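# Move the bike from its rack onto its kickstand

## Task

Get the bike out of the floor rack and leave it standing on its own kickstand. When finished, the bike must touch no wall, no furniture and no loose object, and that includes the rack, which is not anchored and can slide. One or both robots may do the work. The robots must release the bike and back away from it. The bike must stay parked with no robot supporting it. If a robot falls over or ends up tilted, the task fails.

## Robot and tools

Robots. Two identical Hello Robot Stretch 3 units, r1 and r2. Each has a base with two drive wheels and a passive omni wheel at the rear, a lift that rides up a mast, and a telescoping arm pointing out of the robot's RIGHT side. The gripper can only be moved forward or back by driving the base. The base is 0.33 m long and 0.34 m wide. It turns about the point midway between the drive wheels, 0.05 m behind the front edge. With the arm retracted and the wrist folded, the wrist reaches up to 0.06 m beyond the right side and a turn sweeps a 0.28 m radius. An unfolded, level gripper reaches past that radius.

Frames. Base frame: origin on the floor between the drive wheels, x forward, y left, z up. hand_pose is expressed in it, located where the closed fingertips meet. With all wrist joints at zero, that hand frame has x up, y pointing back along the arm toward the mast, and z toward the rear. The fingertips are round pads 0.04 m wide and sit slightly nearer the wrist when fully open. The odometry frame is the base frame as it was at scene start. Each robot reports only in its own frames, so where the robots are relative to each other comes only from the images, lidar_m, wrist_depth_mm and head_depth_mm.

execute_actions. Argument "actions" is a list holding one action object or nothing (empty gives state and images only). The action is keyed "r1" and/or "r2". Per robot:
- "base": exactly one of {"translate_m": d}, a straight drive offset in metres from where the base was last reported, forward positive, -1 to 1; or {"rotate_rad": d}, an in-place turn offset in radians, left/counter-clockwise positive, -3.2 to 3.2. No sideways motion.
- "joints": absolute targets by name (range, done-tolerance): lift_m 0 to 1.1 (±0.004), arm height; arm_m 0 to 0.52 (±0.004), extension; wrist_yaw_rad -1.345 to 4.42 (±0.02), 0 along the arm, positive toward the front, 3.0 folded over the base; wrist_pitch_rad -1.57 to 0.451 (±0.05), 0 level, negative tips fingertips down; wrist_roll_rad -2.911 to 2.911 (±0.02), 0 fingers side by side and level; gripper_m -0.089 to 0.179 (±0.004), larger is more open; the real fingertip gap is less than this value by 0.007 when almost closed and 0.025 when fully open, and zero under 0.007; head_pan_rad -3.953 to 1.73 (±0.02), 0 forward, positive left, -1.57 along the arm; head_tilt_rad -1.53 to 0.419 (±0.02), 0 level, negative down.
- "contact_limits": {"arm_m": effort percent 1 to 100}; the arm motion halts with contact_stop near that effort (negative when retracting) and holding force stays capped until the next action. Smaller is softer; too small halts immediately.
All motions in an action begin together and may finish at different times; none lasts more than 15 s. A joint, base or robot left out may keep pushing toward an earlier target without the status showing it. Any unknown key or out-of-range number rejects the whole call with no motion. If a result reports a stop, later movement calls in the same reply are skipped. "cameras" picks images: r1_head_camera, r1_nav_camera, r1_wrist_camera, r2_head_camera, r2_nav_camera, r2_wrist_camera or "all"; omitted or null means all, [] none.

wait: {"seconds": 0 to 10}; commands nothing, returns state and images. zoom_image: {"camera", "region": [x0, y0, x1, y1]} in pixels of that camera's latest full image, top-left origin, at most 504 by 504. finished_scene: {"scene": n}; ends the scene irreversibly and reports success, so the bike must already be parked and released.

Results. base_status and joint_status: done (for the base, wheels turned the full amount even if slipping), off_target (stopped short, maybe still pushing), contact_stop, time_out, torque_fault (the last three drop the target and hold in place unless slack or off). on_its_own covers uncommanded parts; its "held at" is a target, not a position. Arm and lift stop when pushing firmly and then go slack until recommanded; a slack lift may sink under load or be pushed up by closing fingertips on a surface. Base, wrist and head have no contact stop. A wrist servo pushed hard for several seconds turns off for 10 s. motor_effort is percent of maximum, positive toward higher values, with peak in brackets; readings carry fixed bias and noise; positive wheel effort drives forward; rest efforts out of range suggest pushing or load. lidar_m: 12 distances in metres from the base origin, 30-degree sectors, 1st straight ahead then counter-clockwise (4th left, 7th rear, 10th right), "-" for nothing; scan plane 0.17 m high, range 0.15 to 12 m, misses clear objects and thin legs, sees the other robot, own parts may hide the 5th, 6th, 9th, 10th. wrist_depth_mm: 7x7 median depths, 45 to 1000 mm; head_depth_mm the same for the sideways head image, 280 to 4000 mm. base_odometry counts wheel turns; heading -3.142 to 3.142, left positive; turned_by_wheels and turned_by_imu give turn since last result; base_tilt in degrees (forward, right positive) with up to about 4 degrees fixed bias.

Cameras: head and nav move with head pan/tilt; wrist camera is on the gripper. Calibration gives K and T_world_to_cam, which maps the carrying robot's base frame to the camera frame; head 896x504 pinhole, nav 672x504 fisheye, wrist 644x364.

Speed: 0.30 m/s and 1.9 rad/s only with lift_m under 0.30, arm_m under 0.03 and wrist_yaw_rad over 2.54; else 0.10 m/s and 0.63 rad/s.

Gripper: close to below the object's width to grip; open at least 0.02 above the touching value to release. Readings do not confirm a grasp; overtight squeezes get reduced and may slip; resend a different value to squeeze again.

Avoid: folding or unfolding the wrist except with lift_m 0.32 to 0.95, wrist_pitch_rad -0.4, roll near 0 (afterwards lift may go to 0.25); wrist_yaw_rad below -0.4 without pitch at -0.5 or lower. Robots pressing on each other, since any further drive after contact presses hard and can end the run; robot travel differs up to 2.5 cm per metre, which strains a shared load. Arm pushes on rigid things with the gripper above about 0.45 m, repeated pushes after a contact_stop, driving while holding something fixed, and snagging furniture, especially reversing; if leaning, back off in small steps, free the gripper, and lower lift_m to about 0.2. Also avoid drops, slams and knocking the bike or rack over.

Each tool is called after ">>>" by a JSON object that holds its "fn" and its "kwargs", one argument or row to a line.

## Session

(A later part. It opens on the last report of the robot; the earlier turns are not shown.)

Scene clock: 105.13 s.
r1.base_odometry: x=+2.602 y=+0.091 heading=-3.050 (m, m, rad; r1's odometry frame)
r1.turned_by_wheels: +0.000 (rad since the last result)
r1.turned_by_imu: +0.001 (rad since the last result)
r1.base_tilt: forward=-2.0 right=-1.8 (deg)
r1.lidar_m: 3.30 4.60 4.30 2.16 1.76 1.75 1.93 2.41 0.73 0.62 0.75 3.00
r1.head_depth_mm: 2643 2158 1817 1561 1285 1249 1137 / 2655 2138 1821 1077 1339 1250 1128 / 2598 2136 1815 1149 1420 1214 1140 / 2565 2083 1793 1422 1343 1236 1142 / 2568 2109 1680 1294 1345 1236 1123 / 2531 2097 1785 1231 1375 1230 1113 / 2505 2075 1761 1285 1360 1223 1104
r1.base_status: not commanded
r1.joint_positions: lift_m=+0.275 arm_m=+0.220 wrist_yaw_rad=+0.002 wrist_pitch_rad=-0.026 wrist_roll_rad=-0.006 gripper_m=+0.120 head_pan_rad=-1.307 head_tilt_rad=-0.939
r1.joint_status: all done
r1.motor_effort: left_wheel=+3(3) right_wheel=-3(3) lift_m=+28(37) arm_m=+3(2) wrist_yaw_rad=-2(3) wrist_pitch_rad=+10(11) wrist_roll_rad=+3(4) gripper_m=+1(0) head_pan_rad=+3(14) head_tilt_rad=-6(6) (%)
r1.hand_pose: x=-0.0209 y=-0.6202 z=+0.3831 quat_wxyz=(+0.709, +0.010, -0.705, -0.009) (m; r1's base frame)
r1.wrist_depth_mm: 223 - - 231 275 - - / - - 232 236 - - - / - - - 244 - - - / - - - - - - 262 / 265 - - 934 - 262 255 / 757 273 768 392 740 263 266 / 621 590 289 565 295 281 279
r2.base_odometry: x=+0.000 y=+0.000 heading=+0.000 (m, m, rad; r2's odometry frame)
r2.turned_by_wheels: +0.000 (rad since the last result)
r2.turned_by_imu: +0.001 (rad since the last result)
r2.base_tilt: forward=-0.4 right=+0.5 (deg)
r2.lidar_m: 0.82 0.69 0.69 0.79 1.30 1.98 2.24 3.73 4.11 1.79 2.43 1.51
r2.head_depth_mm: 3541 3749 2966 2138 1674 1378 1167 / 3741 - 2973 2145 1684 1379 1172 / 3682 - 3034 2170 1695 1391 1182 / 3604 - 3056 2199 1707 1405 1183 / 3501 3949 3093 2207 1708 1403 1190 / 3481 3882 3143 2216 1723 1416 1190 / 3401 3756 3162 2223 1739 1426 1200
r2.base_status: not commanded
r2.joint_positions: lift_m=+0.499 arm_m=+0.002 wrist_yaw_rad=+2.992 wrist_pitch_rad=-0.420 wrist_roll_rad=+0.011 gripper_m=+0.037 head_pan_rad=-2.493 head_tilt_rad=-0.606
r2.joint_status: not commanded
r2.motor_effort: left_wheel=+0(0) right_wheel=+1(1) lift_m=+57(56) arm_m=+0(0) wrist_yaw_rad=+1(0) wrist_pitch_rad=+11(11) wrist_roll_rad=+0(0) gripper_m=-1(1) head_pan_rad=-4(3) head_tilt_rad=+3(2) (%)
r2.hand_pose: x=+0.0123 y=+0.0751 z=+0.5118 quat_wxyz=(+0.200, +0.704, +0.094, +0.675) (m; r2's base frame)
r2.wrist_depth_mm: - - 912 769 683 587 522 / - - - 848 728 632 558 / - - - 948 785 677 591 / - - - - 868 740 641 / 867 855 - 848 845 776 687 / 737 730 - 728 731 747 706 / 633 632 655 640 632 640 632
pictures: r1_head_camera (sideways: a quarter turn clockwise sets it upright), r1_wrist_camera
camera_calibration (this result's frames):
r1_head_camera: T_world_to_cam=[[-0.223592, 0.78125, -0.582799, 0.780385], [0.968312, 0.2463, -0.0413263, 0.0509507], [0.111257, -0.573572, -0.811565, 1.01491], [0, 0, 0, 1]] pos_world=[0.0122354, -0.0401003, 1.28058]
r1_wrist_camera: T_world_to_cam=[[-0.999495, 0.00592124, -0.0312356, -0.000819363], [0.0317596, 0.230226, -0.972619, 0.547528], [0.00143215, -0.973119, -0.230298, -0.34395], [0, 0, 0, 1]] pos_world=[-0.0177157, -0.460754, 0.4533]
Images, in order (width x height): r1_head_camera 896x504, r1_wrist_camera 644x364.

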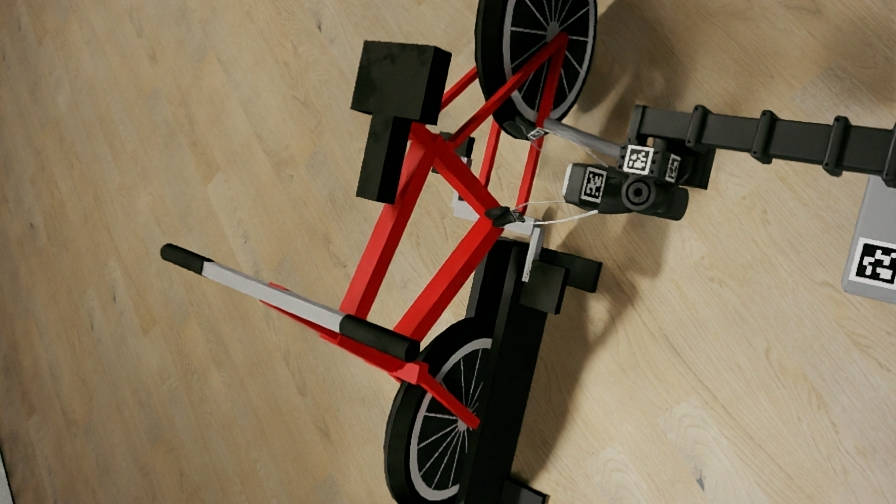

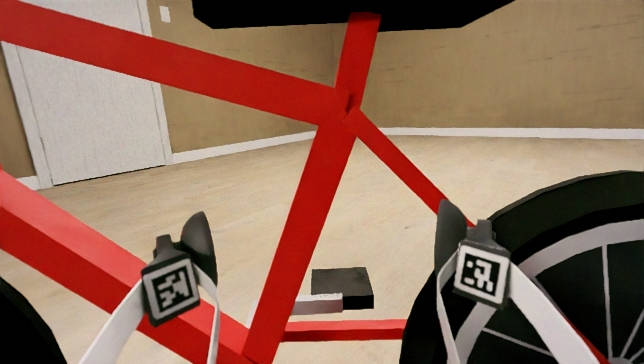

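>>> {"fn": "execute_actions", "kwargs": {
  "actions": [
    {"r1":{"base":{"translate_m":0.025},"joints":{"gripper_m":0.1}}}
  ],
  "cameras": []
}}

>>> {"fn": "execute_actions", "kwargs": {
  "actions": [
    {"r1":{"joints":{"arm_m":0.295}}}
  ],
  "cameras": ["r1_wrist_camera"]
}}

>>> {"fn": "execute_actions", "kwargs": {
  "actions": [
    {"r1":{"joints":{"gripper_m":-0.06,"head_pan_rad":-1.0}}}
  ],
  "cameras": ["r1_wrist_camera","r1_head_camera"]
}}

Scene clock: 114.87 s.
r1.base_odometry: x=+2.577 y=+0.089 heading=-3.050 (m, m, rad; r1's odometry frame)
r1.turned_by_wheels: +0.000 (rad since the last result)
r1.turned_by_imu: +0.001 (rad since the last result)
r1.base_tilt: forward=-2.0 right=-1.8 (deg)
r1.lidar_m: 3.29 4.58 4.35 2.19 1.78 1.77 1.95 2.43 0.72 0.63 0.74 2.99
r1.head_depth_mm: 2692 2162 1843 1114 1295 1256 1135 / 2625 2146 1825 1098 1330 1248 1133 / 2577 2142 1808 1239 1408 1209 1139 / 2584 2082 1770 1385 1340 1241 1138 / 2559 2101 1748 1224 1361 1236 1115 / 2553 2066 1784 1250 1367 1223 1115 / 2501 2062 1771 1309 1356 1221 1110
r1.base_status: done
r1.joint_positions: lift_m=+0.275 arm_m=+0.220 wrist_yaw_rad=+0.002 wrist_pitch_rad=-0.026 wrist_roll_rad=-0.006 gripper_m=+0.100 head_pan_rad=-1.307 head_tilt_rad=-0.939
r1.joint_status: all done
r1.motor_effort: left_wheel=+3(8) right_wheel=-3(4) lift_m=+28(28) arm_m=+2(2) wrist_yaw_rad=-1(2) wrist_pitch_rad=+10(10) wrist_roll_rad=+3(3) gripper_m=+1(73) head_pan_rad=+4(4) head_tilt_rad=-6(5) (%)
r1.hand_pose: x=-0.0209 y=-0.6202 z=+0.3831 quat_wxyz=(+0.709, +0.010, -0.705, -0.009) (m; r1's base frame)
r1.wrist_depth_mm: 222 222 - - 244 - - / - - 230 236 - - - / - - - - - - - / - - - - - - 264 / 264 - - 930 - 264 259 / 821 269 760 390 696 264 267 / 293 626 287 350 351 279 275
r2.base_odometry: x=+0.000 y=+0.000 heading=+0.000 (m, m, rad; r2's odometry frame)
r2.turned_by_wheels: +0.000 (rad since the last result)
r2.turned_by_imu: +0.001 (rad since the last result)
r2.base_tilt: forward=-0.4 right=+0.5 (deg)
r2.lidar_m: 0.82 0.69 0.69 0.78 1.30 1.98 2.24 3.71 4.10 1.78 2.45 1.51
r2.head_depth_mm: 3494 3703 2966 2151 1678 1376 1172 / 3788 - 2999 2142 1680 1385 1174 / 3685 - 3004 2180 1695 1394 1178 / 3601 - 3075 2192 1702 1397 1184 / 3604 - 3100 2215 1715 1413 1189 / 3490 3884 3116 2202 1720 1413 1193 / 3407 3720 3119 2246 1739 1413 1201
r2.base_status: not commanded
r2.joint_positions: lift_m=+0.499 arm_m=+0.002 wrist_yaw_rad=+2.992 wrist_pitch_rad=-0.420 wrist_roll_rad=+0.011 gripper_m=+0.037 head_pan_rad=-2.493 head_tilt_rad=-0.606
r2.joint_status: not commanded
r2.motor_effort: left_wheel=+0(0) right_wheel=+0(1) lift_m=+57(56) arm_m=-1(0) wrist_yaw_rad=+0(0) wrist_pitch_rad=+11(11) wrist_roll_rad=+0(1) gripper_m=+0(0) head_pan_rad=-4(3) head_tilt_rad=+3(2) (%)
r2.hand_pose: x=+0.0123 y=+0.0751 z=+0.5118 quat_wxyz=(+0.200, +0.704, +0.094, +0.675) (m; r2's base frame)
r2.wrist_depth_mm: - - 900 782 674 589 524 / - - - 861 728 636 554 / - - - 916 773 694 594 / - - - - 861 731 636 / 856 854 - 860 853 795 684 / 740 737 - 731 727 720 695 / 640 633 640 640 638 631 643
pictures: none
No camera images: the call's "cameras" was empty. Leave "cameras" out to get every camera's image.

Scene clock: 116.60 s.
r1.base_odometry: x=+2.577 y=+0.089 heading=-3.050 (m, m, rad; r1's odometry frame)
r1.turned_by_wheels: +0.000 (rad since the last result)
r1.turned_by_imu: +0.000 (rad since the last result)
r1.base_tilt: forward=-2.0 right=-1.8 (deg)
r1.lidar_m: 3.28 4.60 4.36 2.19 1.78 1.77 1.94 2.43 0.73 0.63 0.74 2.99
r1.head_depth_mm: 2625 2166 1820 1108 1292 1260 1135 / 2625 2154 1829 1084 1310 1253 1129 / 2609 2139 1802 1183 1351 1243 1143 / 2574 2082 1775 1380 1332 1242 1147 / 2558 2111 1738 1222 1357 1239 1127 / 2555 2079 1772 1249 1373 1228 1117 / 2524 2052 1769 1310 1359 1230 1108
r1.base_status: not commanded
r1.joint_positions: lift_m=+0.275 arm_m=+0.295 wrist_yaw_rad=+0.002 wrist_pitch_rad=-0.026 wrist_roll_rad=-0.006 gripper_m=+0.100 head_pan_rad=-1.307 head_tilt_rad=-0.939
r1.joint_status: all done
r1.motor_effort: left_wheel=+3(3) right_wheel=-3(3) lift_m=+28(28) arm_m=+2(0) wrist_yaw_rad=-2(2) wrist_pitch_rad=+10(10) wrist_roll_rad=+2(3) gripper_m=+0(1) head_pan_rad=+2(3) head_tilt_rad=-6(6) (%)
r1.hand_pose: x=-0.0209 y=-0.6952 z=+0.3831 quat_wxyz=(+0.709, +0.010, -0.705, -0.009) (m; r1's base frame)
r1.wrist_depth_mm: 154 154 - - 161 - - / - - 159 161 167 - - / - - - - 167 - - / - - - - 228 234 - / - - - 205 - 199 - / 216 827 773 194 727 259 186 / 197 220 621 204 555 548 194
r2.base_odometry: x=+0.000 y=+0.000 heading=+0.000 (m, m, rad; r2's odometry frame)
r2.turned_by_wheels: +0.000 (rad since the last result)
r2.turned_by_imu: +0.000 (rad since the last result)
r2.base_tilt: forward=-0.4 right=+0.4 (deg)
r2.lidar_m: 0.82 0.69 0.69 0.78 1.30 1.98 2.24 3.70 4.10 1.78 2.45 1.51
r2.head_depth_mm: 3540 3706 2980 2147 1667 1379 1171 / 3746 - 2999 2139 1686 1376 1171 / 3671 - 3016 2173 1700 1398 1183 / 3623 3960 3047 2183 1698 1396 1183 / 3510 3963 3092 2197 1714 1400 1188 / 3445 3815 3091 2219 1730 1411 1195 / 3426 3699 3149 2241 1732 1420 1201
r2.base_status: not commanded
r2.joint_positions: lift_m=+0.499 arm_m=+0.002 wrist_yaw_rad=+2.992 wrist_pitch_rad=-0.420 wrist_roll_rad=+0.011 gripper_m=+0.037 head_pan_rad=-2.493 head_tilt_rad=-0.606
r2.joint_status: not commanded
r2.motor_effort: left_wheel=+0(0) right_wheel=+0(1) lift_m=+56(56) arm_m=+0(0) wrist_yaw_rad=+0(1) wrist_pitch_rad=+11(10) wrist_roll_rad=+0(0) gripper_m=+0(1) head_pan_rad=-4(3) head_tilt_rad=+2(2) (%)
r2.hand_pose: x=+0.0123 y=+0.0751 z=+0.5118 quat_wxyz=(+0.200, +0.704, +0.094, +0.675) (m; r2's base frame)
r2.wrist_depth_mm: - - 892 787 664 587 528 / - - - 848 722 641 562 / - - - 942 781 676 604 / - - - - 855 736 639 / 862 839 - 867 852 779 691 / 731 731 - 746 739 722 712 / 643 654 641 647 633 624 639
pictures: r1_wrist_camera
camera_calibration (this result's frames):
r1_wrist_camera: T_world_to_cam=[[-0.999494, 0.00593217, -0.0312358, -0.000370366], [0.0317623, 0.230209, -0.972623, 0.564791], [0.001421, -0.973123, -0.230281, -0.416947], [0, 0, 0, 1]] pos_world=[-0.0177168, -0.535758, 0.453302]
Images, in order (width x height): r1_wrist_camera 644x364.

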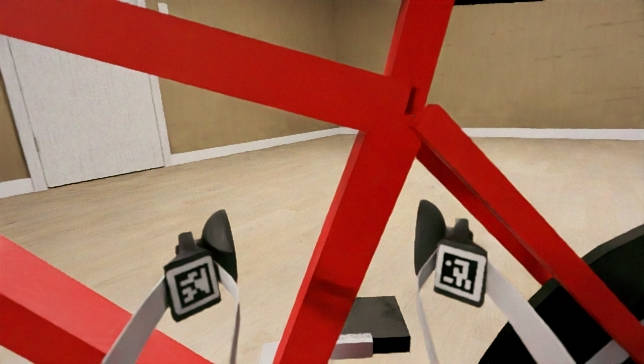

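Scene clock: 119.23 s.
r1.base_odometry: x=+2.577 y=+0.089 heading=-3.050 (m, m, rad; r1's odometry frame)
r1.turned_by_wheels: +0.000 (rad since the last result)
r1.turned_by_imu: +0.000 (rad since the last result)
r1.base_tilt: forward=-1.9 right=-1.9 (deg)
r1.lidar_m: 3.29 4.60 4.34 2.19 1.78 1.77 1.94 2.43 0.72 0.63 0.74 2.99
r1.head_depth_mm: 2654 2187 1844 1044 1235 1223 1121 / 2638 2153 1741 1540 1331 1234 1148 / 2566 2116 1812 1224 1332 1251 1128 / 2570 2131 1794 1252 1378 1242 1132 / 2563 2111 1783 1368 1376 1239 1122 / 2540 2069 1779 1536 1374 1226 1119 / 2546 2079 1762 1548 1370 1219 1107
r1.base_status: not commanded
r1.joint_positions: lift_m=+0.275 arm_m=+0.295 wrist_yaw_rad=-0.003 wrist_pitch_rad=-0.027 wrist_roll_rad=-0.003 gripper_m=-0.059 head_pan_rad=-1.007 head_tilt_rad=-0.939
r1.joint_status: all done
r1.motor_effort: left_wheel=+2(6) right_wheel=-2(10) lift_m=+28(28) arm_m=+2(2) wrist_yaw_rad=+3(23) wrist_pitch_rad=+11(12) wrist_roll_rad=+2(3) gripper_m=-19(96) head_pan_rad=+3(23) head_tilt_rad=-6(6) (%)
r1.hand_pose: x=-0.0223 y=-0.6952 z=+0.3829 quat_wxyz=(+0.708, +0.009, -0.706, -0.011) (m; r1's base frame)
r1.wrist_depth_mm: 154 155 - - 163 - - / - - 161 163 166 - - / - - - - 168 - - / - - - - 229 - - / - - - - - 241 930 / 216 837 838 - 770 698 188 / 198 222 635 205 556 214 194
r2.base_odometry: x=+0.000 y=+0.000 heading=+0.000 (m, m, rad; r2's odometry frame)
r2.turned_by_wheels: +0.000 (rad since the last result)
r2.turned_by_imu: +0.000 (rad since the last result)
r2.base_tilt: forward=-0.3 right=+0.5 (deg)
r2.lidar_m: 0.82 0.69 0.69 0.78 1.30 1.98 2.24 3.71 4.11 1.78 2.45 1.51
r2.head_depth_mm: 3535 3689 2997 2139 1688 1374 1168 / 3798 - 2987 2158 1686 1381 1171 / 3671 - 3022 2177 1704 1394 1177 / 3644 3954 3063 2192 1712 1402 1179 / 3542 - 3084 2207 1721 1404 1190 / 3525 3801 3116 2230 1727 1415 1191 / 3420 3739 3140 2255 1731 1419 1197
r2.base_status: not commanded
r2.joint_positions: lift_m=+0.499 arm_m=+0.002 wrist_yaw_rad=+2.992 wrist_pitch_rad=-0.420 wrist_roll_rad=+0.011 gripper_m=+0.037 head_pan_rad=-2.493 head_tilt_rad=-0.606
r2.joint_status: not commanded
r2.motor_effort: left_wheel=+0(0) right_wheel=+0(1) lift_m=+56(56) arm_m=+0(0) wrist_yaw_rad=+1(0) wrist_pitch_rad=+11(11) wrist_roll_rad=+1(0) gripper_m=-1(1) head_pan_rad=-4(3) head_tilt_rad=+3(3) (%)
r2.hand_pose: x=+0.0123 y=+0.0751 z=+0.5118 quat_wxyz=(+0.200, +0.704, +0.094, +0.675) (m; r2's base frame)
r2.wrist_depth_mm: - - 912 783 674 587 526 / - - - 825 711 626 556 / - - - 943 786 660 587 / - - - - 822 725 648 / 865 883 - 853 850 795 680 / 728 737 - 725 727 731 703 / 650 634 630 638 636 640 644
pictures: r1_head_camera (sideways: a quarter turn clockwise sets it upright), r1_wrist_camera
camera_calibration (this result's frames):
r1_head_camera: T_world_to_cam=[[-0.444515, 0.680259, -0.582799, 0.781733], [0.852251, 0.521498, -0.0413263, 0.0516587], [0.275816, -0.515062, -0.811565, 1.01391], [0, 0, 0, 1]] pos_world=[0.0238136, -0.0364953, 1.28058]
r1_wrist_camera: T_world_to_cam=[[-0.999373, 0.0114886, -0.0334833, 0.00295095], [0.0352311, 0.230674, -0.972393, 0.564963], [-0.00344768, -0.972963, -0.230934, -0.416722], [0, 0, 0, 1]] pos_world=[-0.0183919, -0.535812, 0.453229]
Images, in order (width x height): r1_head_camera 896x504, r1_wrist_camera 644x364.

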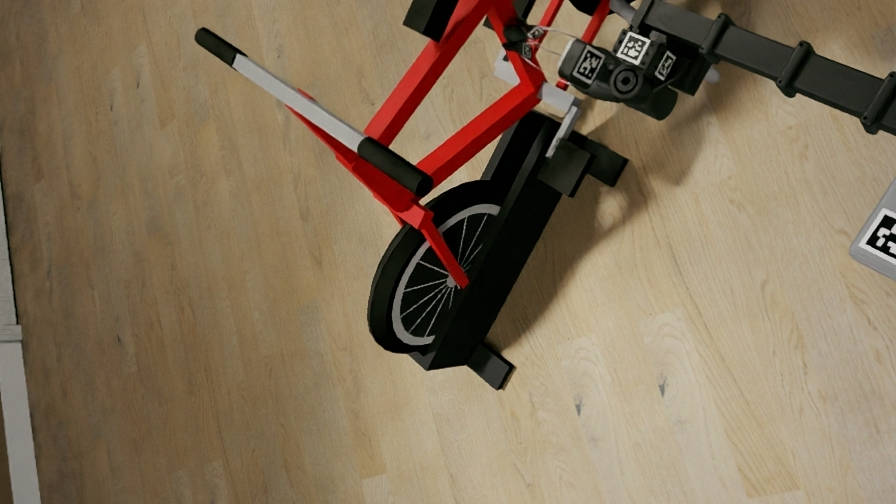

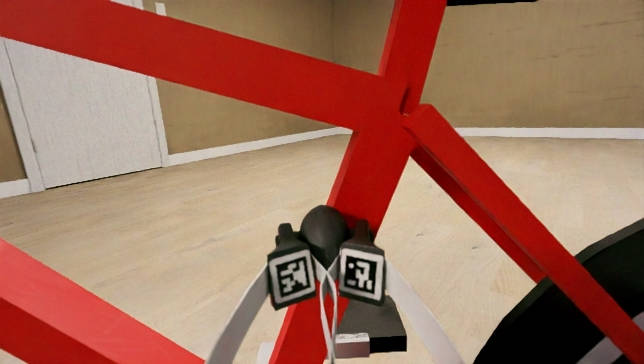

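>>> {"fn": "execute_actions", "kwargs": {
  "actions": [
    {"r1":{"joints":{"gripper_m":0.1}}}
  ],
  "cameras": []
}}

>>> {"fn": "execute_actions", "kwargs": {
  "actions": [
    {"r1":{"joints":{"arm_m":0.335}}}
  ],
  "cameras": []
}}

>>> {"fn": "execute_actions", "kwargs": {
  "actions": [
    {"r1":{"joints":{"gripper_m":-0.06}}}
  ],
  "cameras": ["r1_wrist_camera","r1_head_camera"]
}}

Scene clock: 132.13 s.
r1.base_odometry: x=+2.577 y=+0.089 heading=-3.050 (m, m, rad; r1's odometry frame)
r1.turned_by_wheels: +0.000 (rad since the last result)
r1.turned_by_imu: +0.001 (rad since the last result)
r1.base_tilt: forward=-1.9 right=-1.9 (deg)
r1.lidar_m: 3.28 4.61 4.35 2.19 1.78 1.77 1.94 2.43 0.73 0.63 0.74 2.99
r1.head_depth_mm: 2657 2185 1839 1070 1242 1235 1122 / 2614 2136 1756 1530 1334 1230 1150 / 2603 2133 1816 1218 1328 1254 1126 / 2586 2098 1795 1257 1381 1243 1139 / 2528 2098 1782 1380 1374 1230 1119 / 2529 2073 1765 1535 1375 1226 1118 / 2488 2083 1770 1532 1359 1222 1114
r1.base_status: not commanded
r1.joint_positions: lift_m=+0.275 arm_m=+0.295 wrist_yaw_rad=+0.001 wrist_pitch_rad=-0.027 wrist_roll_rad=-0.003 gripper_m=+0.100 head_pan_rad=-1.007 head_tilt_rad=-0.939
r1.joint_status: all done
r1.motor_effort: left_wheel=+3(3) right_wheel=-3(3) lift_m=+28(28) arm_m=+2(2) wrist_yaw_rad=-1(3) wrist_pitch_rad=+10(10) wrist_roll_rad=+2(2) gripper_m=-1(80) head_pan_rad=+3(3) head_tilt_rad=-6(6) (%)
r1.hand_pose: x=-0.0212 y=-0.6952 z=+0.3829 quat_wxyz=(+0.708, +0.010, -0.706, -0.010) (m; r1's base frame)
r1.wrist_depth_mm: 154 154 - - 162 - - / - - 160 160 165 - - / - - - - 166 - - / - - - - 225 147 - / - - - 937 - 236 - / 210 839 748 192 744 687 187 / 196 217 627 203 548 552 193
r2.base_odometry: x=+0.000 y=+0.000 heading=+0.000 (m, m, rad; r2's odometry frame)
r2.turned_by_wheels: +0.000 (rad since the last result)
r2.turned_by_imu: +0.001 (rad since the last result)
r2.base_tilt: forward=-0.3 right=+0.5 (deg)
r2.lidar_m: 0.82 0.70 0.69 0.78 1.30 1.98 2.24 3.72 4.10 1.78 2.45 1.51
r2.head_depth_mm: 3517 3669 2963 2147 1661 1377 1166 / 3768 - 2983 2159 1693 1388 1173 / 3730 - 3046 2153 1696 1381 1180 / 3598 3982 3057 2185 1700 1404 1182 / 3565 3941 3072 2214 1718 1402 1190 / 3522 3863 3135 2228 1706 1414 1196 / 3414 3733 3168 2248 1732 1418 1196
r2.base_status: not commanded
r2.joint_positions: lift_m=+0.499 arm_m=+0.002 wrist_yaw_rad=+2.992 wrist_pitch_rad=-0.420 wrist_roll_rad=+0.011 gripper_m=+0.037 head_pan_rad=-2.493 head_tilt_rad=-0.606
r2.joint_status: not commanded
r2.motor_effort: left_wheel=+0(0) right_wheel=+1(0) lift_m=+56(56) arm_m=-1(0) wrist_yaw_rad=+0(0) wrist_pitch_rad=+11(10) wrist_roll_rad=+0(0) gripper_m=-1(1) head_pan_rad=-3(3) head_tilt_rad=+2(3) (%)
r2.hand_pose: x=+0.0123 y=+0.0751 z=+0.5118 quat_wxyz=(+0.200, +0.704, +0.094, +0.675) (m; r2's base frame)
r2.wrist_depth_mm: - - 900 782 665 589 533 / - - - 824 705 623 562 / - - - 960 780 677 591 / - - - - 864 744 645 / 869 875 - 854 850 796 687 / 737 739 - 727 721 739 707 / 636 648 637 632 639 631 619
pictures: none
No camera images: the call's "cameras" was empty. Leave "cameras" out to get every camera's image.

Scene clock: 133.50 s.
r1.base_odometry: x=+2.577 y=+0.089 heading=-3.050 (m, m, rad; r1's odometry frame)
r1.turned_by_wheels: +0.000 (rad since the last result)
r1.turned_by_imu: +0.000 (rad since the last result)
r1.base_tilt: forward=-1.9 right=-1.8 (deg)
r1.lidar_m: 3.30 4.60 4.36 2.19 1.78 1.76 1.94 2.44 0.73 0.63 0.74 2.99
r1.head_depth_mm: 2657 2154 1838 1071 1235 1218 1117 / 2651 2138 1739 1531 1328 1244 1147 / 2610 2123 1806 1214 1322 1247 1128 / 2565 2099 1792 1262 1389 1237 1137 / 2555 2092 1789 1387 1379 1230 1118 / 2547 2072 1757 1534 1368 1230 1113 / 2472 2059 1783 1538 1357 1227 1109
r1.base_status: not commanded
r1.joint_positions: lift_m=+0.275 arm_m=+0.335 wrist_yaw_rad=+0.001 wrist_pitch_rad=-0.027 wrist_roll_rad=-0.003 gripper_m=+0.100 head_pan_rad=-1.007 head_tilt_rad=-0.939
r1.joint_status: all done
r1.motor_effort: left_wheel=+3(2) right_wheel=-3(3) lift_m=+29(29) arm_m=+3(3) wrist_yaw_rad=-1(1) wrist_pitch_rad=+11(11) wrist_roll_rad=+2(2) gripper_m=+0(0) head_pan_rad=+4(3) head_tilt_rad=-5(6) (%)
r1.hand_pose: x=-0.0212 y=-0.7351 z=+0.3830 quat_wxyz=(+0.708, +0.010, -0.706, -0.010) (m; r1's base frame)
r1.wrist_depth_mm: 118 118 120 - - - - / - - 123 123 126 - - / - - - - 129 95 - / - - - - 135 99 - / - - - - 140 201 104 / 901 839 776 161 698 720 112 / 189 627 616 155 342 581 171
r2.base_odometry: x=+0.000 y=+0.000 heading=+0.000 (m, m, rad; r2's odometry frame)
r2.turned_by_wheels: +0.000 (rad since the last result)
r2.turned_by_imu: +0.000 (rad since the last result)
r2.base_tilt: forward=-0.3 right=+0.5 (deg)
r2.lidar_m: 0.82 0.69 0.69 0.78 1.30 1.98 2.24 3.69 4.11 1.79 2.45 1.51
r2.head_depth_mm: 3477 3717 2938 2149 1679 1381 1170 / 3715 - 2954 2174 1686 1384 1174 / 3739 - 3001 2177 1695 1385 1178 / 3547 - 3052 2182 1711 1395 1181 / 3517 3971 3082 2209 1708 1404 1197 / 3436 3901 3151 2218 1727 1413 1193 / 3396 3771 3147 2233 1744 1416 1197
r2.base_status: not commanded
r2.joint_positions: lift_m=+0.499 arm_m=+0.002 wrist_yaw_rad=+2.992 wrist_pitch_rad=-0.420 wrist_roll_rad=+0.011 gripper_m=+0.037 head_pan_rad=-2.493 head_tilt_rad=-0.606
r2.joint_status: not commanded
r2.motor_effort: left_wheel=+0(0) right_wheel=+0(0) lift_m=+57(56) arm_m=+0(0) wrist_yaw_rad=+0(1) wrist_pitch_rad=+11(11) wrist_roll_rad=+0(0) gripper_m=-1(1) head_pan_rad=-3(3) head_tilt_rad=+2(2) (%)
r2.hand_pose: x=+0.0123 y=+0.0751 z=+0.5118 quat_wxyz=(+0.200, +0.704, +0.094, +0.675) (m; r2's base frame)
r2.wrist_depth_mm: - - 899 762 661 579 521 / - - - 844 720 622 561 / - - - 944 786 693 598 / - - - - 848 732 641 / 866 889 - 839 849 781 690 / 733 750 - 720 734 719 704 / 638 640 638 640 633 632 640
pictures: none
No camera images: the call's "cameras" was empty. Leave "cameras" out to get every camera's image.

Scene clock: 135.60 s.
r1.base_odometry: x=+2.577 y=+0.089 heading=-3.050 (m, m, rad; r1's odometry frame)
r1.turned_by_wheels: +0.000 (rad since the last result)
r1.turned_by_imu: +0.000 (rad since the last result)
r1.base_tilt: forward=-2.0 right=-1.8 (deg)
r1.lidar_m: 3.26 4.58 4.37 2.20 1.78 1.77 1.94 2.42 0.72 0.63 0.74 2.98
r1.head_depth_mm: 2653 2166 1821 1031 1197 1228 1124 / 2639 2168 1744 1526 1332 1246 1148 / 2597 2131 1814 1198 1329 1251 1133 / 2563 2115 1789 1255 1372 1243 1138 / 2556 2101 1791 1385 1383 1240 1118 / 2544 2090 1783 1546 1369 1233 1115 / 2514 2086 1751 1534 1367 1224 1113
r1.base_status: not commanded
r1.joint_positions: lift_m=+0.275 arm_m=+0.335 wrist_yaw_rad=-0.070 wrist_pitch_rad=-0.028 wrist_roll_rad=+0.051 gripper_m=-0.058 head_pan_rad=-1.007 head_tilt_rad=-0.939
r1.joint_status: all done
r1.on_its_own: wrist_yaw_rad is held at -0.059, not at your +0.000, by its stall guard, which is not easing now
r1.motor_effort: left_wheel=-6(17) right_wheel=+10(24) lift_m=+29(29) arm_m=-2(2) wrist_yaw_rad=+11(40) wrist_pitch_rad=+11(12) wrist_roll_rad=-22(22) gripper_m=-34(99) head_pan_rad=+3(3) head_tilt_rad=-6(6) (%)
r1.hand_pose: x=-0.0393 y=-0.7351 z=+0.3827 quat_wxyz=(+0.688, -0.015, -0.724, -0.035) (m; r1's base frame)
r1.wrist_depth_mm: 110 113 - - 125 - - / - 115 118 122 - - - / - - - 126 99 - - / - - - 136 189 101 - / - - - 138 - 107 834 / 956 902 827 145 686 687 115 / 701 674 650 151 569 538 166
r2.base_odometry: x=+0.000 y=+0.000 heading=+0.000 (m, m, rad; r2's odometry frame)
r2.turned_by_wheels: +0.000 (rad since the last result)
r2.turned_by_imu: +0.000 (rad since the last result)
r2.base_tilt: forward=-0.3 right=+0.5 (deg)
r2.lidar_m: 0.82 0.69 0.69 0.78 1.29 1.98 2.23 3.70 4.10 1.78 2.44 1.51
r2.head_depth_mm: 3503 3749 2960 2161 1681 1377 1171 / 3769 - 3011 2167 1686 1384 1175 / 3753 - 3004 2152 1684 1399 1184 / 3648 3991 3061 2167 1701 1397 1186 / 3517 3984 3126 2208 1701 1407 1192 / 3510 3910 3090 2231 1727 1409 1198 / 3413 3774 3152 2246 1740 1415 1199
r2.base_status: not commanded
r2.joint_positions: lift_m=+0.499 arm_m=+0.002 wrist_yaw_rad=+2.992 wrist_pitch_rad=-0.420 wrist_roll_rad=+0.011 gripper_m=+0.037 head_pan_rad=-2.493 head_tilt_rad=-0.606
r2.joint_status: not commanded
r2.motor_effort: left_wheel=+0(0) right_wheel=+1(0) lift_m=+56(56) arm_m=+0(0) wrist_yaw_rad=+0(0) wrist_pitch_rad=+11(11) wrist_roll_rad=+0(0) gripper_m=+0(1) head_pan_rad=-3(3) head_tilt_rad=+2(2) (%)
r2.hand_pose: x=+0.0123 y=+0.0751 z=+0.5118 quat_wxyz=(+0.200, +0.704, +0.094, +0.675) (m; r2's base frame)
r2.wrist_depth_mm: - - 916 767 664 585 524 / - - - 840 716 627 562 / - - - 929 801 678 596 / - - - - 867 740 645 / 845 850 - 877 848 796 677 / 726 735 - 723 729 724 692 / 633 638 638 634 643 631 631
pictures: r1_head_camera (sideways: a quarter turn clockwise sets it upright), r1_wrist_camera
camera_calibration (this result's frames):
r1_head_camera: T_world_to_cam=[[-0.444526, 0.680251, -0.582799, 0.781733], [0.852243, 0.521511, -0.0413263, 0.0516587], [0.275824, -0.515057, -0.811565, 1.01391], [0, 0, 0, 1]] pos_world=[0.0238142, -0.036495, 1.28058]
r1_wrist_camera: T_world_to_cam=[[-0.993009, 0.0795169, -0.0872389, 0.0571885], [0.103127, 0.224834, -0.968924, 0.571607], [-0.0574316, -0.971147, -0.231462, -0.456331], [0, 0, 0, 1]] pos_world=[-0.0283672, -0.576228, 0.45321]
Images, in order (width x height): r1_head_camera 896x504, r1_wrist_camera 644x364.

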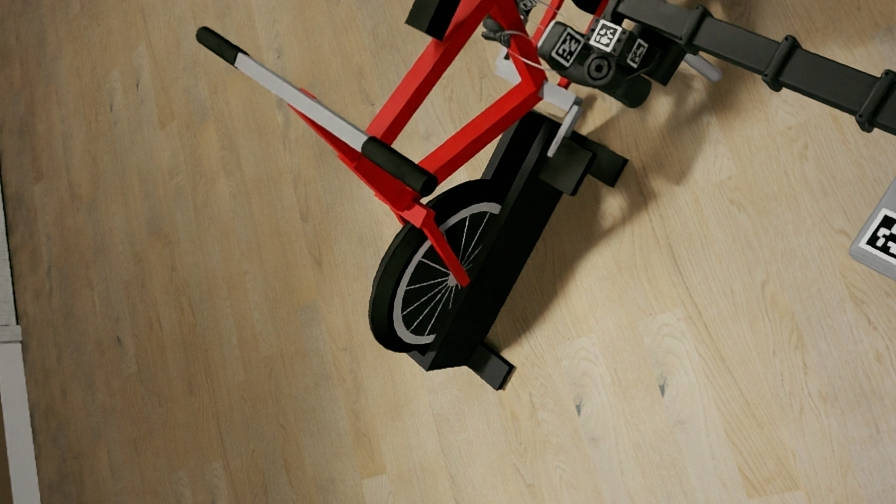

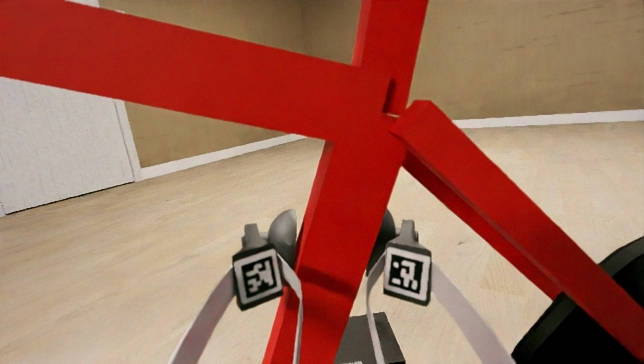

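>>> {"fn": "execute_actions", "kwargs": {
  "actions": [
    {"r1":{"base":{"translate_m":-0.5}}}
  ],
  "cameras": ["r1_head_camera","r1_nav_camera"]
}}

Scene clock: 146.60 s.
r1.base_odometry: x=+3.075 y=+0.135 heading=-3.050 (m, m, rad; r1's odometry frame)
r1.turned_by_wheels: +0.000 (rad since the last result)
r1.turned_by_imu: +0.018 (rad since the last result)
r1.base_tilt: forward=-1.9 right=-1.8 (deg)
r1.lidar_m: 3.73 4.89 3.30 1.70 1.40 1.39 1.54 1.98 0.72 0.62 0.74 3.36
r1.head_depth_mm: 2637 2176 1843 1019 1188 1216 1121 / 2642 2152 1748 1519 1348 1246 1146 / 2604 2129 1819 1202 1343 1242 1130 / 2585 2113 1785 1257 1385 1240 1140 / 2541 2116 1805 1384 1370 1231 1125 / 2520 2093 1780 1486 1371 1230 1114 / 2532 2059 1758 1518 1367 1225 1113
r1.base_status: done
r1.joint_positions: lift_m=+0.275 arm_m=+0.335 wrist_yaw_rad=-0.053 wrist_pitch_rad=-0.031 wrist_roll_rad=+0.041 gripper_m=-0.018 head_pan_rad=-1.007 head_tilt_rad=-0.939
r1.joint_status: not commanded
r1.on_its_own: wrist_yaw_rad is held at -0.059, not at your +0.000, by its stall guard, which is not easing now; gripper_m is held at -0.018, not at your -0.060, by its stall guard, which is not easing now
r1.motor_effort: left_wheel=+2(53) right_wheel=-2(76) lift_m=+29(29) arm_m=-1(3) wrist_yaw_rad=-7(100) wrist_pitch_rad=+12(13) wrist_roll_rad=-18(22) gripper_m=-20(36) head_pan_rad=+3(3) head_tilt_rad=-6(6) (%)
r1.hand_pose: x=-0.0350 y=-0.7351 z=+0.3819 quat_wxyz=(+0.692, -0.008, -0.721, -0.030) (m; r1's base frame)
r1.wrist_depth_mm: 112 115 - - 124 - - / 116 117 119 122 - - - / - - - 125 96 - - / - - - 133 134 - - / - - - 137 - 103 872 / 921 862 805 142 700 664 111 / 686 666 613 150 575 566 160
r2.base_odometry: x=+0.000 y=+0.000 heading=+0.000 (m, m, rad; r2's odometry frame)
r2.turned_by_wheels: +0.000 (rad since the last result)
r2.turned_by_imu: +0.002 (rad since the last result)
r2.base_tilt: forward=-0.4 right=+0.5 (deg)
r2.lidar_m: 0.82 0.69 0.69 0.78 1.30 1.98 2.24 3.72 4.10 1.31 2.00 1.51
r2.head_depth_mm: 3564 3689 2990 2148 1675 1377 1165 / 3795 - 3003 2139 1684 1383 1172 / 3681 - 2998 2174 1696 1387 1179 / 3566 - 2999 2173 1699 1401 1182 / 3498 3973 3079 2187 1708 1405 1192 / 3479 3890 3112 2222 1735 1416 1194 / 3353 3769 3172 2236 1742 1417 1193
r2.base_status: not commanded
r2.joint_positions: lift_m=+0.499 arm_m=+0.002 wrist_yaw_rad=+2.992 wrist_pitch_rad=-0.420 wrist_roll_rad=+0.011 gripper_m=+0.037 head_pan_rad=-2.493 head_tilt_rad=-0.606
r2.joint_status: not commanded
r2.motor_effort: left_wheel=+0(0) right_wheel=+0(0) lift_m=+56(56) arm_m=-1(0) wrist_yaw_rad=+0(1) wrist_pitch_rad=+11(11) wrist_roll_rad=+0(0) gripper_m=-1(0) head_pan_rad=-4(3) head_tilt_rad=+3(2) (%)
r2.hand_pose: x=+0.0123 y=+0.0751 z=+0.5118 quat_wxyz=(+0.200, +0.704, +0.094, +0.675) (m; r2's base frame)
r2.wrist_depth_mm: - - 935 763 672 582 522 / - - - 829 712 627 552 / - - - 914 789 680 601 / - - - - 835 737 645 / 860 853 - 854 834 790 679 / 728 742 - 740 728 737 704 / 636 646 641 625 638 629 623
pictures: r1_head_camera (sideways: a quarter turn clockwise sets it upright), r1_nav_camera (sideways: a quarter turn counterclockwise sets it upright)
camera_calibration (this result's frames):
r1_head_camera: T_world_to_cam=[[-0.44465, 0.68017, -0.582799, 0.781733], [0.852148, 0.521667, -0.0413263, 0.0516593], [0.275918, -0.515007, -0.811565, 1.01391], [0, 0, 0, 1]] pos_world=[0.0238208, -0.0364918, 1.28058]
r1_nav_camera: T_world_to_cam=[[0.37581, -0.684236, 0.62497, -0.76805], [-0.853165, -0.518743, -0.0549055, 0.128743], [0.361767, -0.512569, -0.778715, 0.961175], [0, 0, 0, 1]] pos_world=[0.0507584, 0.0339256, 1.23556]
Images, in order (width x height): r1_head_camera 896x504, r1_nav_camera 672x504.

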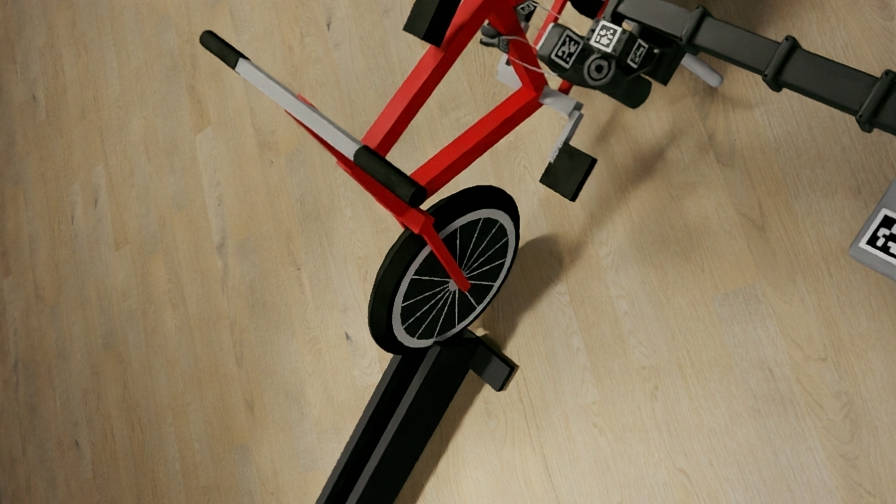

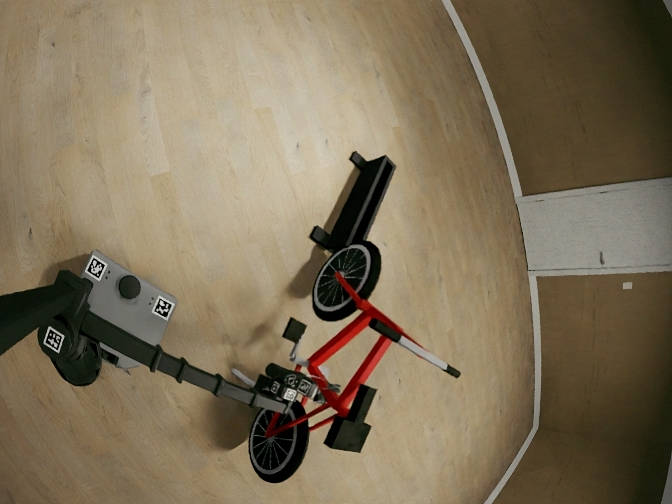

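>>> {"fn": "execute_actions", "kwargs": {
  "actions": [
    {"r1":{"base":{"translate_m":-0.3}}}
  ],
  "cameras": ["r1_nav_camera"]
}}

>>> {"fn": "execute_actions", "kwargs": {
  "actions": [
    {"r1":{"joints":{"arm_m":0.305,"head_pan_rad":-1.4}}}
  ],
  "cameras": []
}}

>>> {"fn": "execute_actions", "kwargs": {
  "actions": [
    {"r1":{"joints":{"gripper_m":0.11}}}
  ],
  "cameras": ["r1_head_camera"]
}}

>>> {"fn": "execute_actions", "kwargs": {
  "actions": [
    {"r1":{"joints":{"arm_m":0.24}}}
  ],
  "cameras": ["r1_head_camera"]
}}

Scene clock: 158.17 s.
r1.base_odometry: x=+3.374 y=+0.162 heading=-3.050 (m, m, rad; r1's odometry frame)
r1.turned_by_wheels: +0.000 (rad since the last result)
r1.turned_by_imu: +0.003 (rad since the last result)
r1.base_tilt: forward=-2.0 right=-1.9 (deg)
r1.lidar_m: 3.96 5.07 2.76 1.42 1.16 1.16 1.29 1.74 0.72 0.62 0.73 3.59
r1.head_depth_mm: 2655 2171 1842 1035 1191 1211 1129 / 2625 2127 1791 1515 1346 1252 1143 / 2587 2143 1820 1213 1349 1246 1124 / 2565 2110 1795 1249 1372 1240 1137 / 2542 2102 1790 1379 1375 1238 1122 / 2508 2093 1783 1554 1375 1227 1114 / 2494 2068 1771 1519 1362 1223 1111
r1.base_status: done
r1.joint_positions: lift_m=+0.275 arm_m=+0.335 wrist_yaw_rad=-0.057 wrist_pitch_rad=-0.031 wrist_roll_rad=+0.041 gripper_m=-0.018 head_pan_rad=-1.007 head_tilt_rad=-0.939
r1.joint_status: not commanded
r1.on_its_own: wrist_yaw_rad is held at -0.059, not at your +0.000, by its stall guard, which is not easing now; gripper_m is held at -0.018, not at your -0.060, by its stall guard, which is not easing now
r1.motor_effort: left_wheel=+1(5) right_wheel=+0(15) lift_m=+29(29) arm_m=-1(1) wrist_yaw_rad=-1(15) wrist_pitch_rad=+12(12) wrist_roll_rad=-18(18) gripper_m=-20(22) head_pan_rad=+3(3) head_tilt_rad=-6(6) (%)
r1.hand_pose: x=-0.0359 y=-0.7351 z=+0.3819 quat_wxyz=(+0.692, -0.009, -0.721, -0.031) (m; r1's base frame)
r1.wrist_depth_mm: 112 115 - - 125 - - / 117 117 120 123 - - - / - - - 126 94 - - / - - - 133 135 - - / - - - 137 - 104 884 / 911 874 851 141 682 658 112 / 694 671 616 148 574 545 160
r2.base_odometry: x=+0.000 y=+0.000 heading=+0.000 (m, m, rad; r2's odometry frame)
r2.turned_by_wheels: +0.000 (rad since the last result)
r2.turned_by_imu: +0.001 (rad since the last result)
r2.base_tilt: forward=-0.4 right=+0.5 (deg)
r2.lidar_m: 0.83 0.69 0.69 0.79 1.30 1.98 2.24 3.71 4.10 1.02 1.75 1.51
r2.head_depth_mm: 3510 3727 2952 2139 1688 1376 1170 / 3866 - 2999 2158 1673 1386 1175 / 3744 - 3012 2154 1702 1391 1181 / 3583 3975 3063 2200 1703 1396 1188 / 3469 - 3051 2180 1718 1398 1188 / 3509 3908 3104 2225 1731 1408 1194 / 3379 3770 3162 2226 1744 1417 1204
r2.base_status: not commanded
r2.joint_positions: lift_m=+0.499 arm_m=+0.002 wrist_yaw_rad=+2.992 wrist_pitch_rad=-0.420 wrist_roll_rad=+0.011 gripper_m=+0.037 head_pan_rad=-2.493 head_tilt_rad=-0.606
r2.joint_status: not commanded
r2.motor_effort: left_wheel=+0(0) right_wheel=+0(0) lift_m=+56(56) arm_m=-1(0) wrist_yaw_rad=+1(0) wrist_pitch_rad=+11(11) wrist_roll_rad=+0(0) gripper_m=+0(1) head_pan_rad=-3(3) head_tilt_rad=+3(2) (%)
r2.hand_pose: x=+0.0123 y=+0.0751 z=+0.5118 quat_wxyz=(+0.200, +0.704, +0.094, +0.675) (m; r2's base frame)
r2.wrist_depth_mm: - - 901 764 667 593 532 / - - - 853 709 626 558 / - - - 942 780 675 603 / - - - - 864 739 635 / 892 867 - 857 857 800 685 / 740 749 - 728 722 729 711 / 629 637 651 643 648 644 633
pictures: r1_nav_camera (sideways: a quarter turn counterclockwise sets it upright)
camera_calibration (this result's frames):
r1_nav_camera: T_world_to_cam=[[0.375818, -0.684231, 0.62497, -0.76805], [-0.853159, -0.518753, -0.0549055, 0.128743], [0.361773, -0.512565, -0.778715, 0.961175], [0, 0, 0, 1]] pos_world=[0.050758, 0.0339261, 1.23556]
Images, in order (width x height): r1_nav_camera 672x504.

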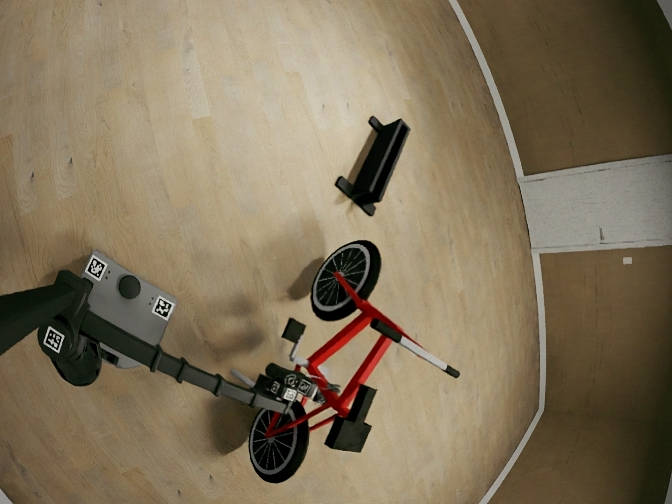

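Scene clock: 159.37 s.
r1.base_odometry: x=+3.374 y=+0.162 heading=-3.050 (m, m, rad; r1's odometry frame)
r1.turned_by_wheels: +0.000 (rad since the last result)
r1.turned_by_imu: +0.000 (rad since the last result)
r1.base_tilt: forward=-2.0 right=-1.8 (deg)
r1.lidar_m: 3.98 5.07 2.75 1.42 1.17 1.16 1.28 1.74 0.70 0.62 0.72 3.58
r1.head_depth_mm: 2662 2150 1832 1587 1321 1261 1135 / 2612 2187 1815 960 1327 1255 1131 / 2589 2135 1797 1031 - 1235 1151 / 2563 2112 1800 1265 1363 1245 1141 / 2520 2084 1759 1259 1350 1242 1118 / 2511 2091 1783 1130 1349 1231 1115 / 2494 2083 1768 1250 1370 1226 1107
r1.base_status: not commanded
r1.joint_positions: lift_m=+0.275 arm_m=+0.305 wrist_yaw_rad=-0.057 wrist_pitch_rad=-0.033 wrist_roll_rad=+0.041 gripper_m=-0.018 head_pan_rad=-1.393 head_tilt_rad=-0.939
r1.joint_status: all done
r1.on_its_own: wrist_yaw_rad is held at -0.059, not at your +0.000, by its stall guard, which is not easing now; gripper_m is held at -0.018, not at your -0.060, by its stall guard, which is not easing now
r1.motor_effort: left_wheel=+0(0) right_wheel=-1(0) lift_m=+29(29) arm_m=+0(3) wrist_yaw_rad=-3(2) wrist_pitch_rad=+13(13) wrist_roll_rad=-18(18) gripper_m=-20(19) head_pan_rad=-2(25) head_tilt_rad=-6(6) (%)
r1.hand_pose: x=-0.0359 y=-0.7049 z=+0.3814 quat_wxyz=(+0.692, -0.009, -0.721, -0.032) (m; r1's base frame)
r1.wrist_depth_mm: 103 107 - - 116 - - / 108 109 112 116 - - - / - - 118 120 122 - - / - - - 130 127 - - / - - - 135 - 101 874 / 911 883 835 142 702 683 161 / 686 677 628 151 555 202 161
r2.base_odometry: x=+0.000 y=+0.000 heading=+0.000 (m, m, rad; r2's odometry frame)
r2.turned_by_wheels: +0.000 (rad since the last result)
r2.turned_by_imu: +0.000 (rad since the last result)
r2.base_tilt: forward=-0.3 right=+0.4 (deg)
r2.lidar_m: 0.82 0.69 0.69 0.78 1.30 1.98 2.24 3.72 4.10 1.02 1.04 1.51
r2.head_depth_mm: 3510 3707 2947 2127 1669 1378 1173 / 3848 - 2958 2166 1679 1381 1178 / 3644 - 3055 2159 1688 1390 1182 / 3628 - 3016 2202 1714 1401 1180 / 3541 3937 3057 2204 1705 1418 1193 / 3469 3859 3099 2238 1728 1411 1197 / 3387 3738 3172 2250 1726 1426 1202
r2.base_status: not commanded
r2.joint_positions: lift_m=+0.499 arm_m=+0.002 wrist_yaw_rad=+2.992 wrist_pitch_rad=-0.420 wrist_roll_rad=+0.011 gripper_m=+0.037 head_pan_rad=-2.493 head_tilt_rad=-0.606
r2.joint_status: not commanded
r2.motor_effort: left_wheel=-1(1) right_wheel=+1(0) lift_m=+56(57) arm_m=-1(0) wrist_yaw_rad=+0(0) wrist_pitch_rad=+11(11) wrist_roll_rad=+0(0) gripper_m=+0(1) head_pan_rad=-3(3) head_tilt_rad=+3(2) (%)
r2.hand_pose: x=+0.0123 y=+0.0751 z=+0.5118 quat_wxyz=(+0.200, +0.704, +0.094, +0.675) (m; r2's base frame)
r2.wrist_depth_mm: - - 894 768 665 586 520 / - - - 845 728 626 567 / - - - 920 777 676 596 / - - - - 861 735 630 / 865 861 - 872 827 766 688 / 746 736 - 712 728 723 710 / 651 650 631 652 638 635 622
pictures: none
No camera images: the call's "cameras" was empty. Leave "cameras" out to get every camera's image.

Scene clock: 161.80 s.
r1.base_odometry: x=+3.374 y=+0.162 heading=-3.050 (m, m, rad; r1's odometry frame)
r1.turned_by_wheels: +0.000 (rad since the last result)
r1.turned_by_imu: +0.001 (rad since the last result)
r1.base_tilt: forward=-1.9 right=-1.8 (deg)
r1.lidar_m: 3.98 5.07 2.75 1.42 1.17 1.16 1.29 1.73 0.65 0.53 0.54 0.68
r1.head_depth_mm: 2649 2149 1834 1578 1280 1254 1140 / 2589 2126 1823 919 1290 1251 1137 / 2550 2113 1797 983 - 1247 1148 / 2566 2095 1790 1553 1338 1240 1148 / 2532 2086 1782 1125 1344 1234 1121 / 2542 2075 1749 1058 1369 1222 1113 / 2472 2066 1717 1534 1321 1223 1111
r1.base_status: not commanded
r1.joint_positions: lift_m=+0.275 arm_m=+0.305 wrist_yaw_rad=-0.062 wrist_pitch_rad=-0.051 wrist_roll_rad=+0.006 gripper_m=+0.110 head_pan_rad=-1.394 head_tilt_rad=-0.943
r1.joint_status: all done
r1.on_its_own: wrist_yaw_rad is held at -0.059, not at your +0.000, by its stall guard, which is not easing now
r1.motor_effort: left_wheel=-2(13) right_wheel=+3(11) lift_m=+35(35) arm_m=+1(14) wrist_yaw_rad=+4(17) wrist_pitch_rad=+20(24) wrist_roll_rad=-3(18) gripper_m=-1(82) head_pan_rad=-3(4) head_tilt_rad=-4(6) (%)
r1.hand_pose: x=-0.0372 y=-0.7041 z=+0.3765 quat_wxyz=(+0.704, -0.004, -0.709, -0.040) (m; r1's base frame)
r1.wrist_depth_mm: - - - - - - - / - - - 55 56 - - / - - - - - - - / - - - - - - - / - - - - 46 48 868 / 786 765 703 47 49 52 649 / 648 618 589 69 56 59 503
r2.base_odometry: x=+0.000 y=+0.000 heading=+0.000 (m, m, rad; r2's odometry frame)
r2.turned_by_wheels: +0.000 (rad since the last result)
r2.turned_by_imu: +0.000 (rad since the last result)
r2.base_tilt: forward=-0.3 right=+0.4 (deg)
r2.lidar_m: 0.82 0.70 0.69 0.79 1.30 1.98 2.24 3.73 4.09 1.05 1.03 1.51
r2.head_depth_mm: 3508 3714 2959 2171 1664 1384 1164 / 3745 - 3015 2155 1691 1374 1174 / 3728 - 2980 2176 1703 1381 1178 / 3656 3979 3103 2163 1701 1397 1184 / 3505 3981 3070 2200 1715 1404 1187 / 3474 3912 3120 2235 1726 1418 1194 / 3399 3688 3179 2244 1738 1423 1195
r2.base_status: not commanded
r2.joint_positions: lift_m=+0.499 arm_m=+0.002 wrist_yaw_rad=+2.992 wrist_pitch_rad=-0.420 wrist_roll_rad=+0.011 gripper_m=+0.037 head_pan_rad=-2.493 head_tilt_rad=-0.606
r2.joint_status: not commanded
r2.motor_effort: left_wheel=+0(0) right_wheel=+1(0) lift_m=+56(57) arm_m=+0(0) wrist_yaw_rad=+0(0) wrist_pitch_rad=+10(11) wrist_roll_rad=+0(0) gripper_m=-1(0) head_pan_rad=-3(3) head_tilt_rad=+3(2) (%)
r2.hand_pose: x=+0.0123 y=+0.0751 z=+0.5118 quat_wxyz=(+0.200, +0.704, +0.094, +0.675) (m; r2's base frame)
r2.wrist_depth_mm: - - 921 774 668 582 529 / - - - 849 732 633 559 / - - - 928 787 685 587 / - - - - 846 749 647 / 868 848 - 849 868 770 696 / 744 729 - 715 721 709 709 / 640 656 656 640 618 629 645
pictures: r1_head_camera (sideways: a quarter turn clockwise sets it upright)
camera_calibration (this result's frames):
r1_head_camera: T_world_to_cam=[[-0.155692, 0.799975, -0.579482, 0.775649], [0.985938, 0.161905, -0.0413855, 0.05092], [0.0607138, -0.577777, -0.813933, 1.0183], [0, 0, 0, 1]] pos_world=[0.00873328, -0.0403946, 1.28041]
Images, in order (width x height): r1_head_camera 896x504.

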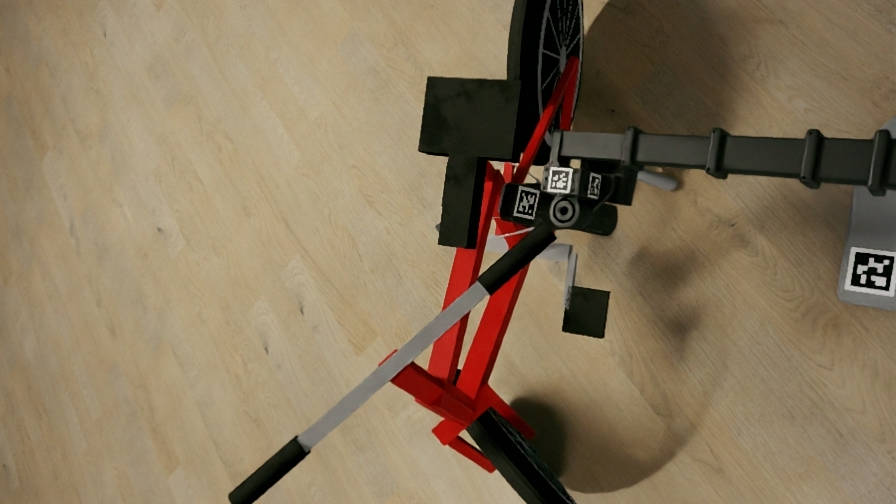

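Scene clock: 163.43 s.
r1.base_odometry: x=+3.374 y=+0.162 heading=-3.050 (m, m, rad; r1's odometry frame)
r1.turned_by_wheels: +0.001 (rad since the last result)
r1.turned_by_imu: +0.001 (rad since the last result)
r1.base_tilt: forward=-2.0 right=-1.8 (deg)
r1.lidar_m: 3.99 5.10 2.74 1.42 1.17 1.16 1.29 1.73 0.65 0.53 0.54 0.69
r1.head_depth_mm: 2632 2149 1818 1577 1271 1251 1139 / 2595 2157 1818 919 1327 1251 1140 / 2570 2137 1787 1009 1235 1236 1150 / 2564 2113 1801 1553 1328 1241 1148 / 2517 2072 1776 1121 1353 1225 1120 / 2523 2056 1776 1056 1365 1227 1115 / 2502 2041 1713 1525 1320 1220 1100
r1.base_status: not commanded
r1.joint_positions: lift_m=+0.275 arm_m=+0.241 wrist_yaw_rad=-0.030 wrist_pitch_rad=-0.055 wrist_roll_rad=+0.007 gripper_m=+0.110 head_pan_rad=-1.394 head_tilt_rad=-0.943
r1.joint_status: all done
r1.on_its_own: wrist_yaw_rad is held at -0.059, not at your +0.000, by its stall guard, which is still easing
r1.motor_effort: left_wheel=+12(12) right_wheel=-17(17) lift_m=+35(35) arm_m=-4(4) wrist_yaw_rad=-27(26) wrist_pitch_rad=+22(22) wrist_roll_rad=-3(3) gripper_m=+6(6) head_pan_rad=-3(2) head_tilt_rad=-4(4) (%)
r1.hand_pose: x=-0.0292 y=-0.6399 z=+0.3755 quat_wxyz=(+0.704, +0.009, -0.709, -0.031) (m; r1's base frame)
r1.wrist_depth_mm: 86 104 - - 96 - - / 87 89 92 107 101 - - / - 96 98 100 104 - - / - - - 115 113 - - / - - - 140 120 82 919 / 815 849 758 140 647 88 175 / 638 609 604 157 557 412 111
r2.base_odometry: x=+0.000 y=+0.000 heading=+0.000 (m, m, rad; r2's odometry frame)
r2.turned_by_wheels: +0.000 (rad since the last result)
r2.turned_by_imu: +0.000 (rad since the last result)
r2.base_tilt: forward=-0.3 right=+0.5 (deg)
r2.lidar_m: 0.82 0.69 0.69 0.78 1.29 1.98 2.23 3.71 4.11 1.04 1.03 1.51
r2.head_depth_mm: 3535 3709 2953 2132 1663 1385 1164 / 3764 - 3007 2162 1675 1375 1171 / 3745 - 3072 2210 1684 1382 1177 / 3600 3961 3078 2198 1711 1397 1183 / 3551 3975 3053 2213 1707 1404 1187 / 3476 3873 3165 2216 1730 1415 1197 / 3397 3740 3160 2236 1730 1421 1203
r2.base_status: not commanded
r2.joint_positions: lift_m=+0.499 arm_m=+0.002 wrist_yaw_rad=+2.992 wrist_pitch_rad=-0.420 wrist_roll_rad=+0.011 gripper_m=+0.037 head_pan_rad=-2.493 head_tilt_rad=-0.606
r2.joint_status: not commanded
r2.motor_effort: left_wheel=+0(0) right_wheel=+0(1) lift_m=+56(56) arm_m=+0(0) wrist_yaw_rad=+0(1) wrist_pitch_rad=+11(11) wrist_roll_rad=+0(0) gripper_m=+0(1) head_pan_rad=-3(3) head_tilt_rad=+3(2) (%)
r2.hand_pose: x=+0.0123 y=+0.0751 z=+0.5118 quat_wxyz=(+0.200, +0.704, +0.094, +0.675) (m; r2's base frame)
r2.wrist_depth_mm: - - 924 772 668 600 533 / - - - 851 731 627 558 / - - - 930 768 686 588 / - - - - 875 723 647 / 869 857 - 849 841 792 694 / 716 742 - 727 740 729 704 / 643 641 634 640 637 623 626
pictures: r1_head_camera (sideways: a quarter turn clockwise sets it upright)
camera_calibration (this result's frames):
r1_head_camera: T_world_to_cam=[[-0.155692, 0.799975, -0.579482, 0.775649], [0.985938, 0.161905, -0.0413855, 0.05092], [0.0607138, -0.577777, -0.813934, 1.0183], [0, 0, 0, 1]] pos_world=[0.00873328, -0.0403946, 1.28041]
Images, in order (width x height): r1_head_camera 896x504.

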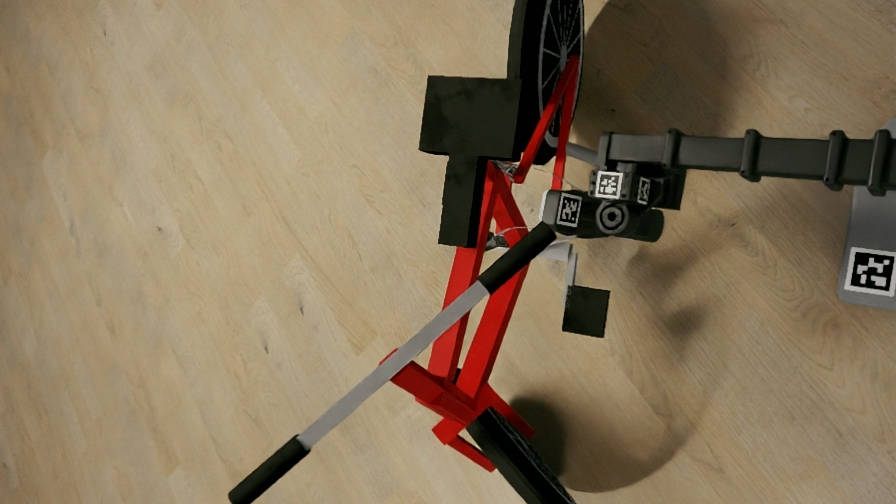

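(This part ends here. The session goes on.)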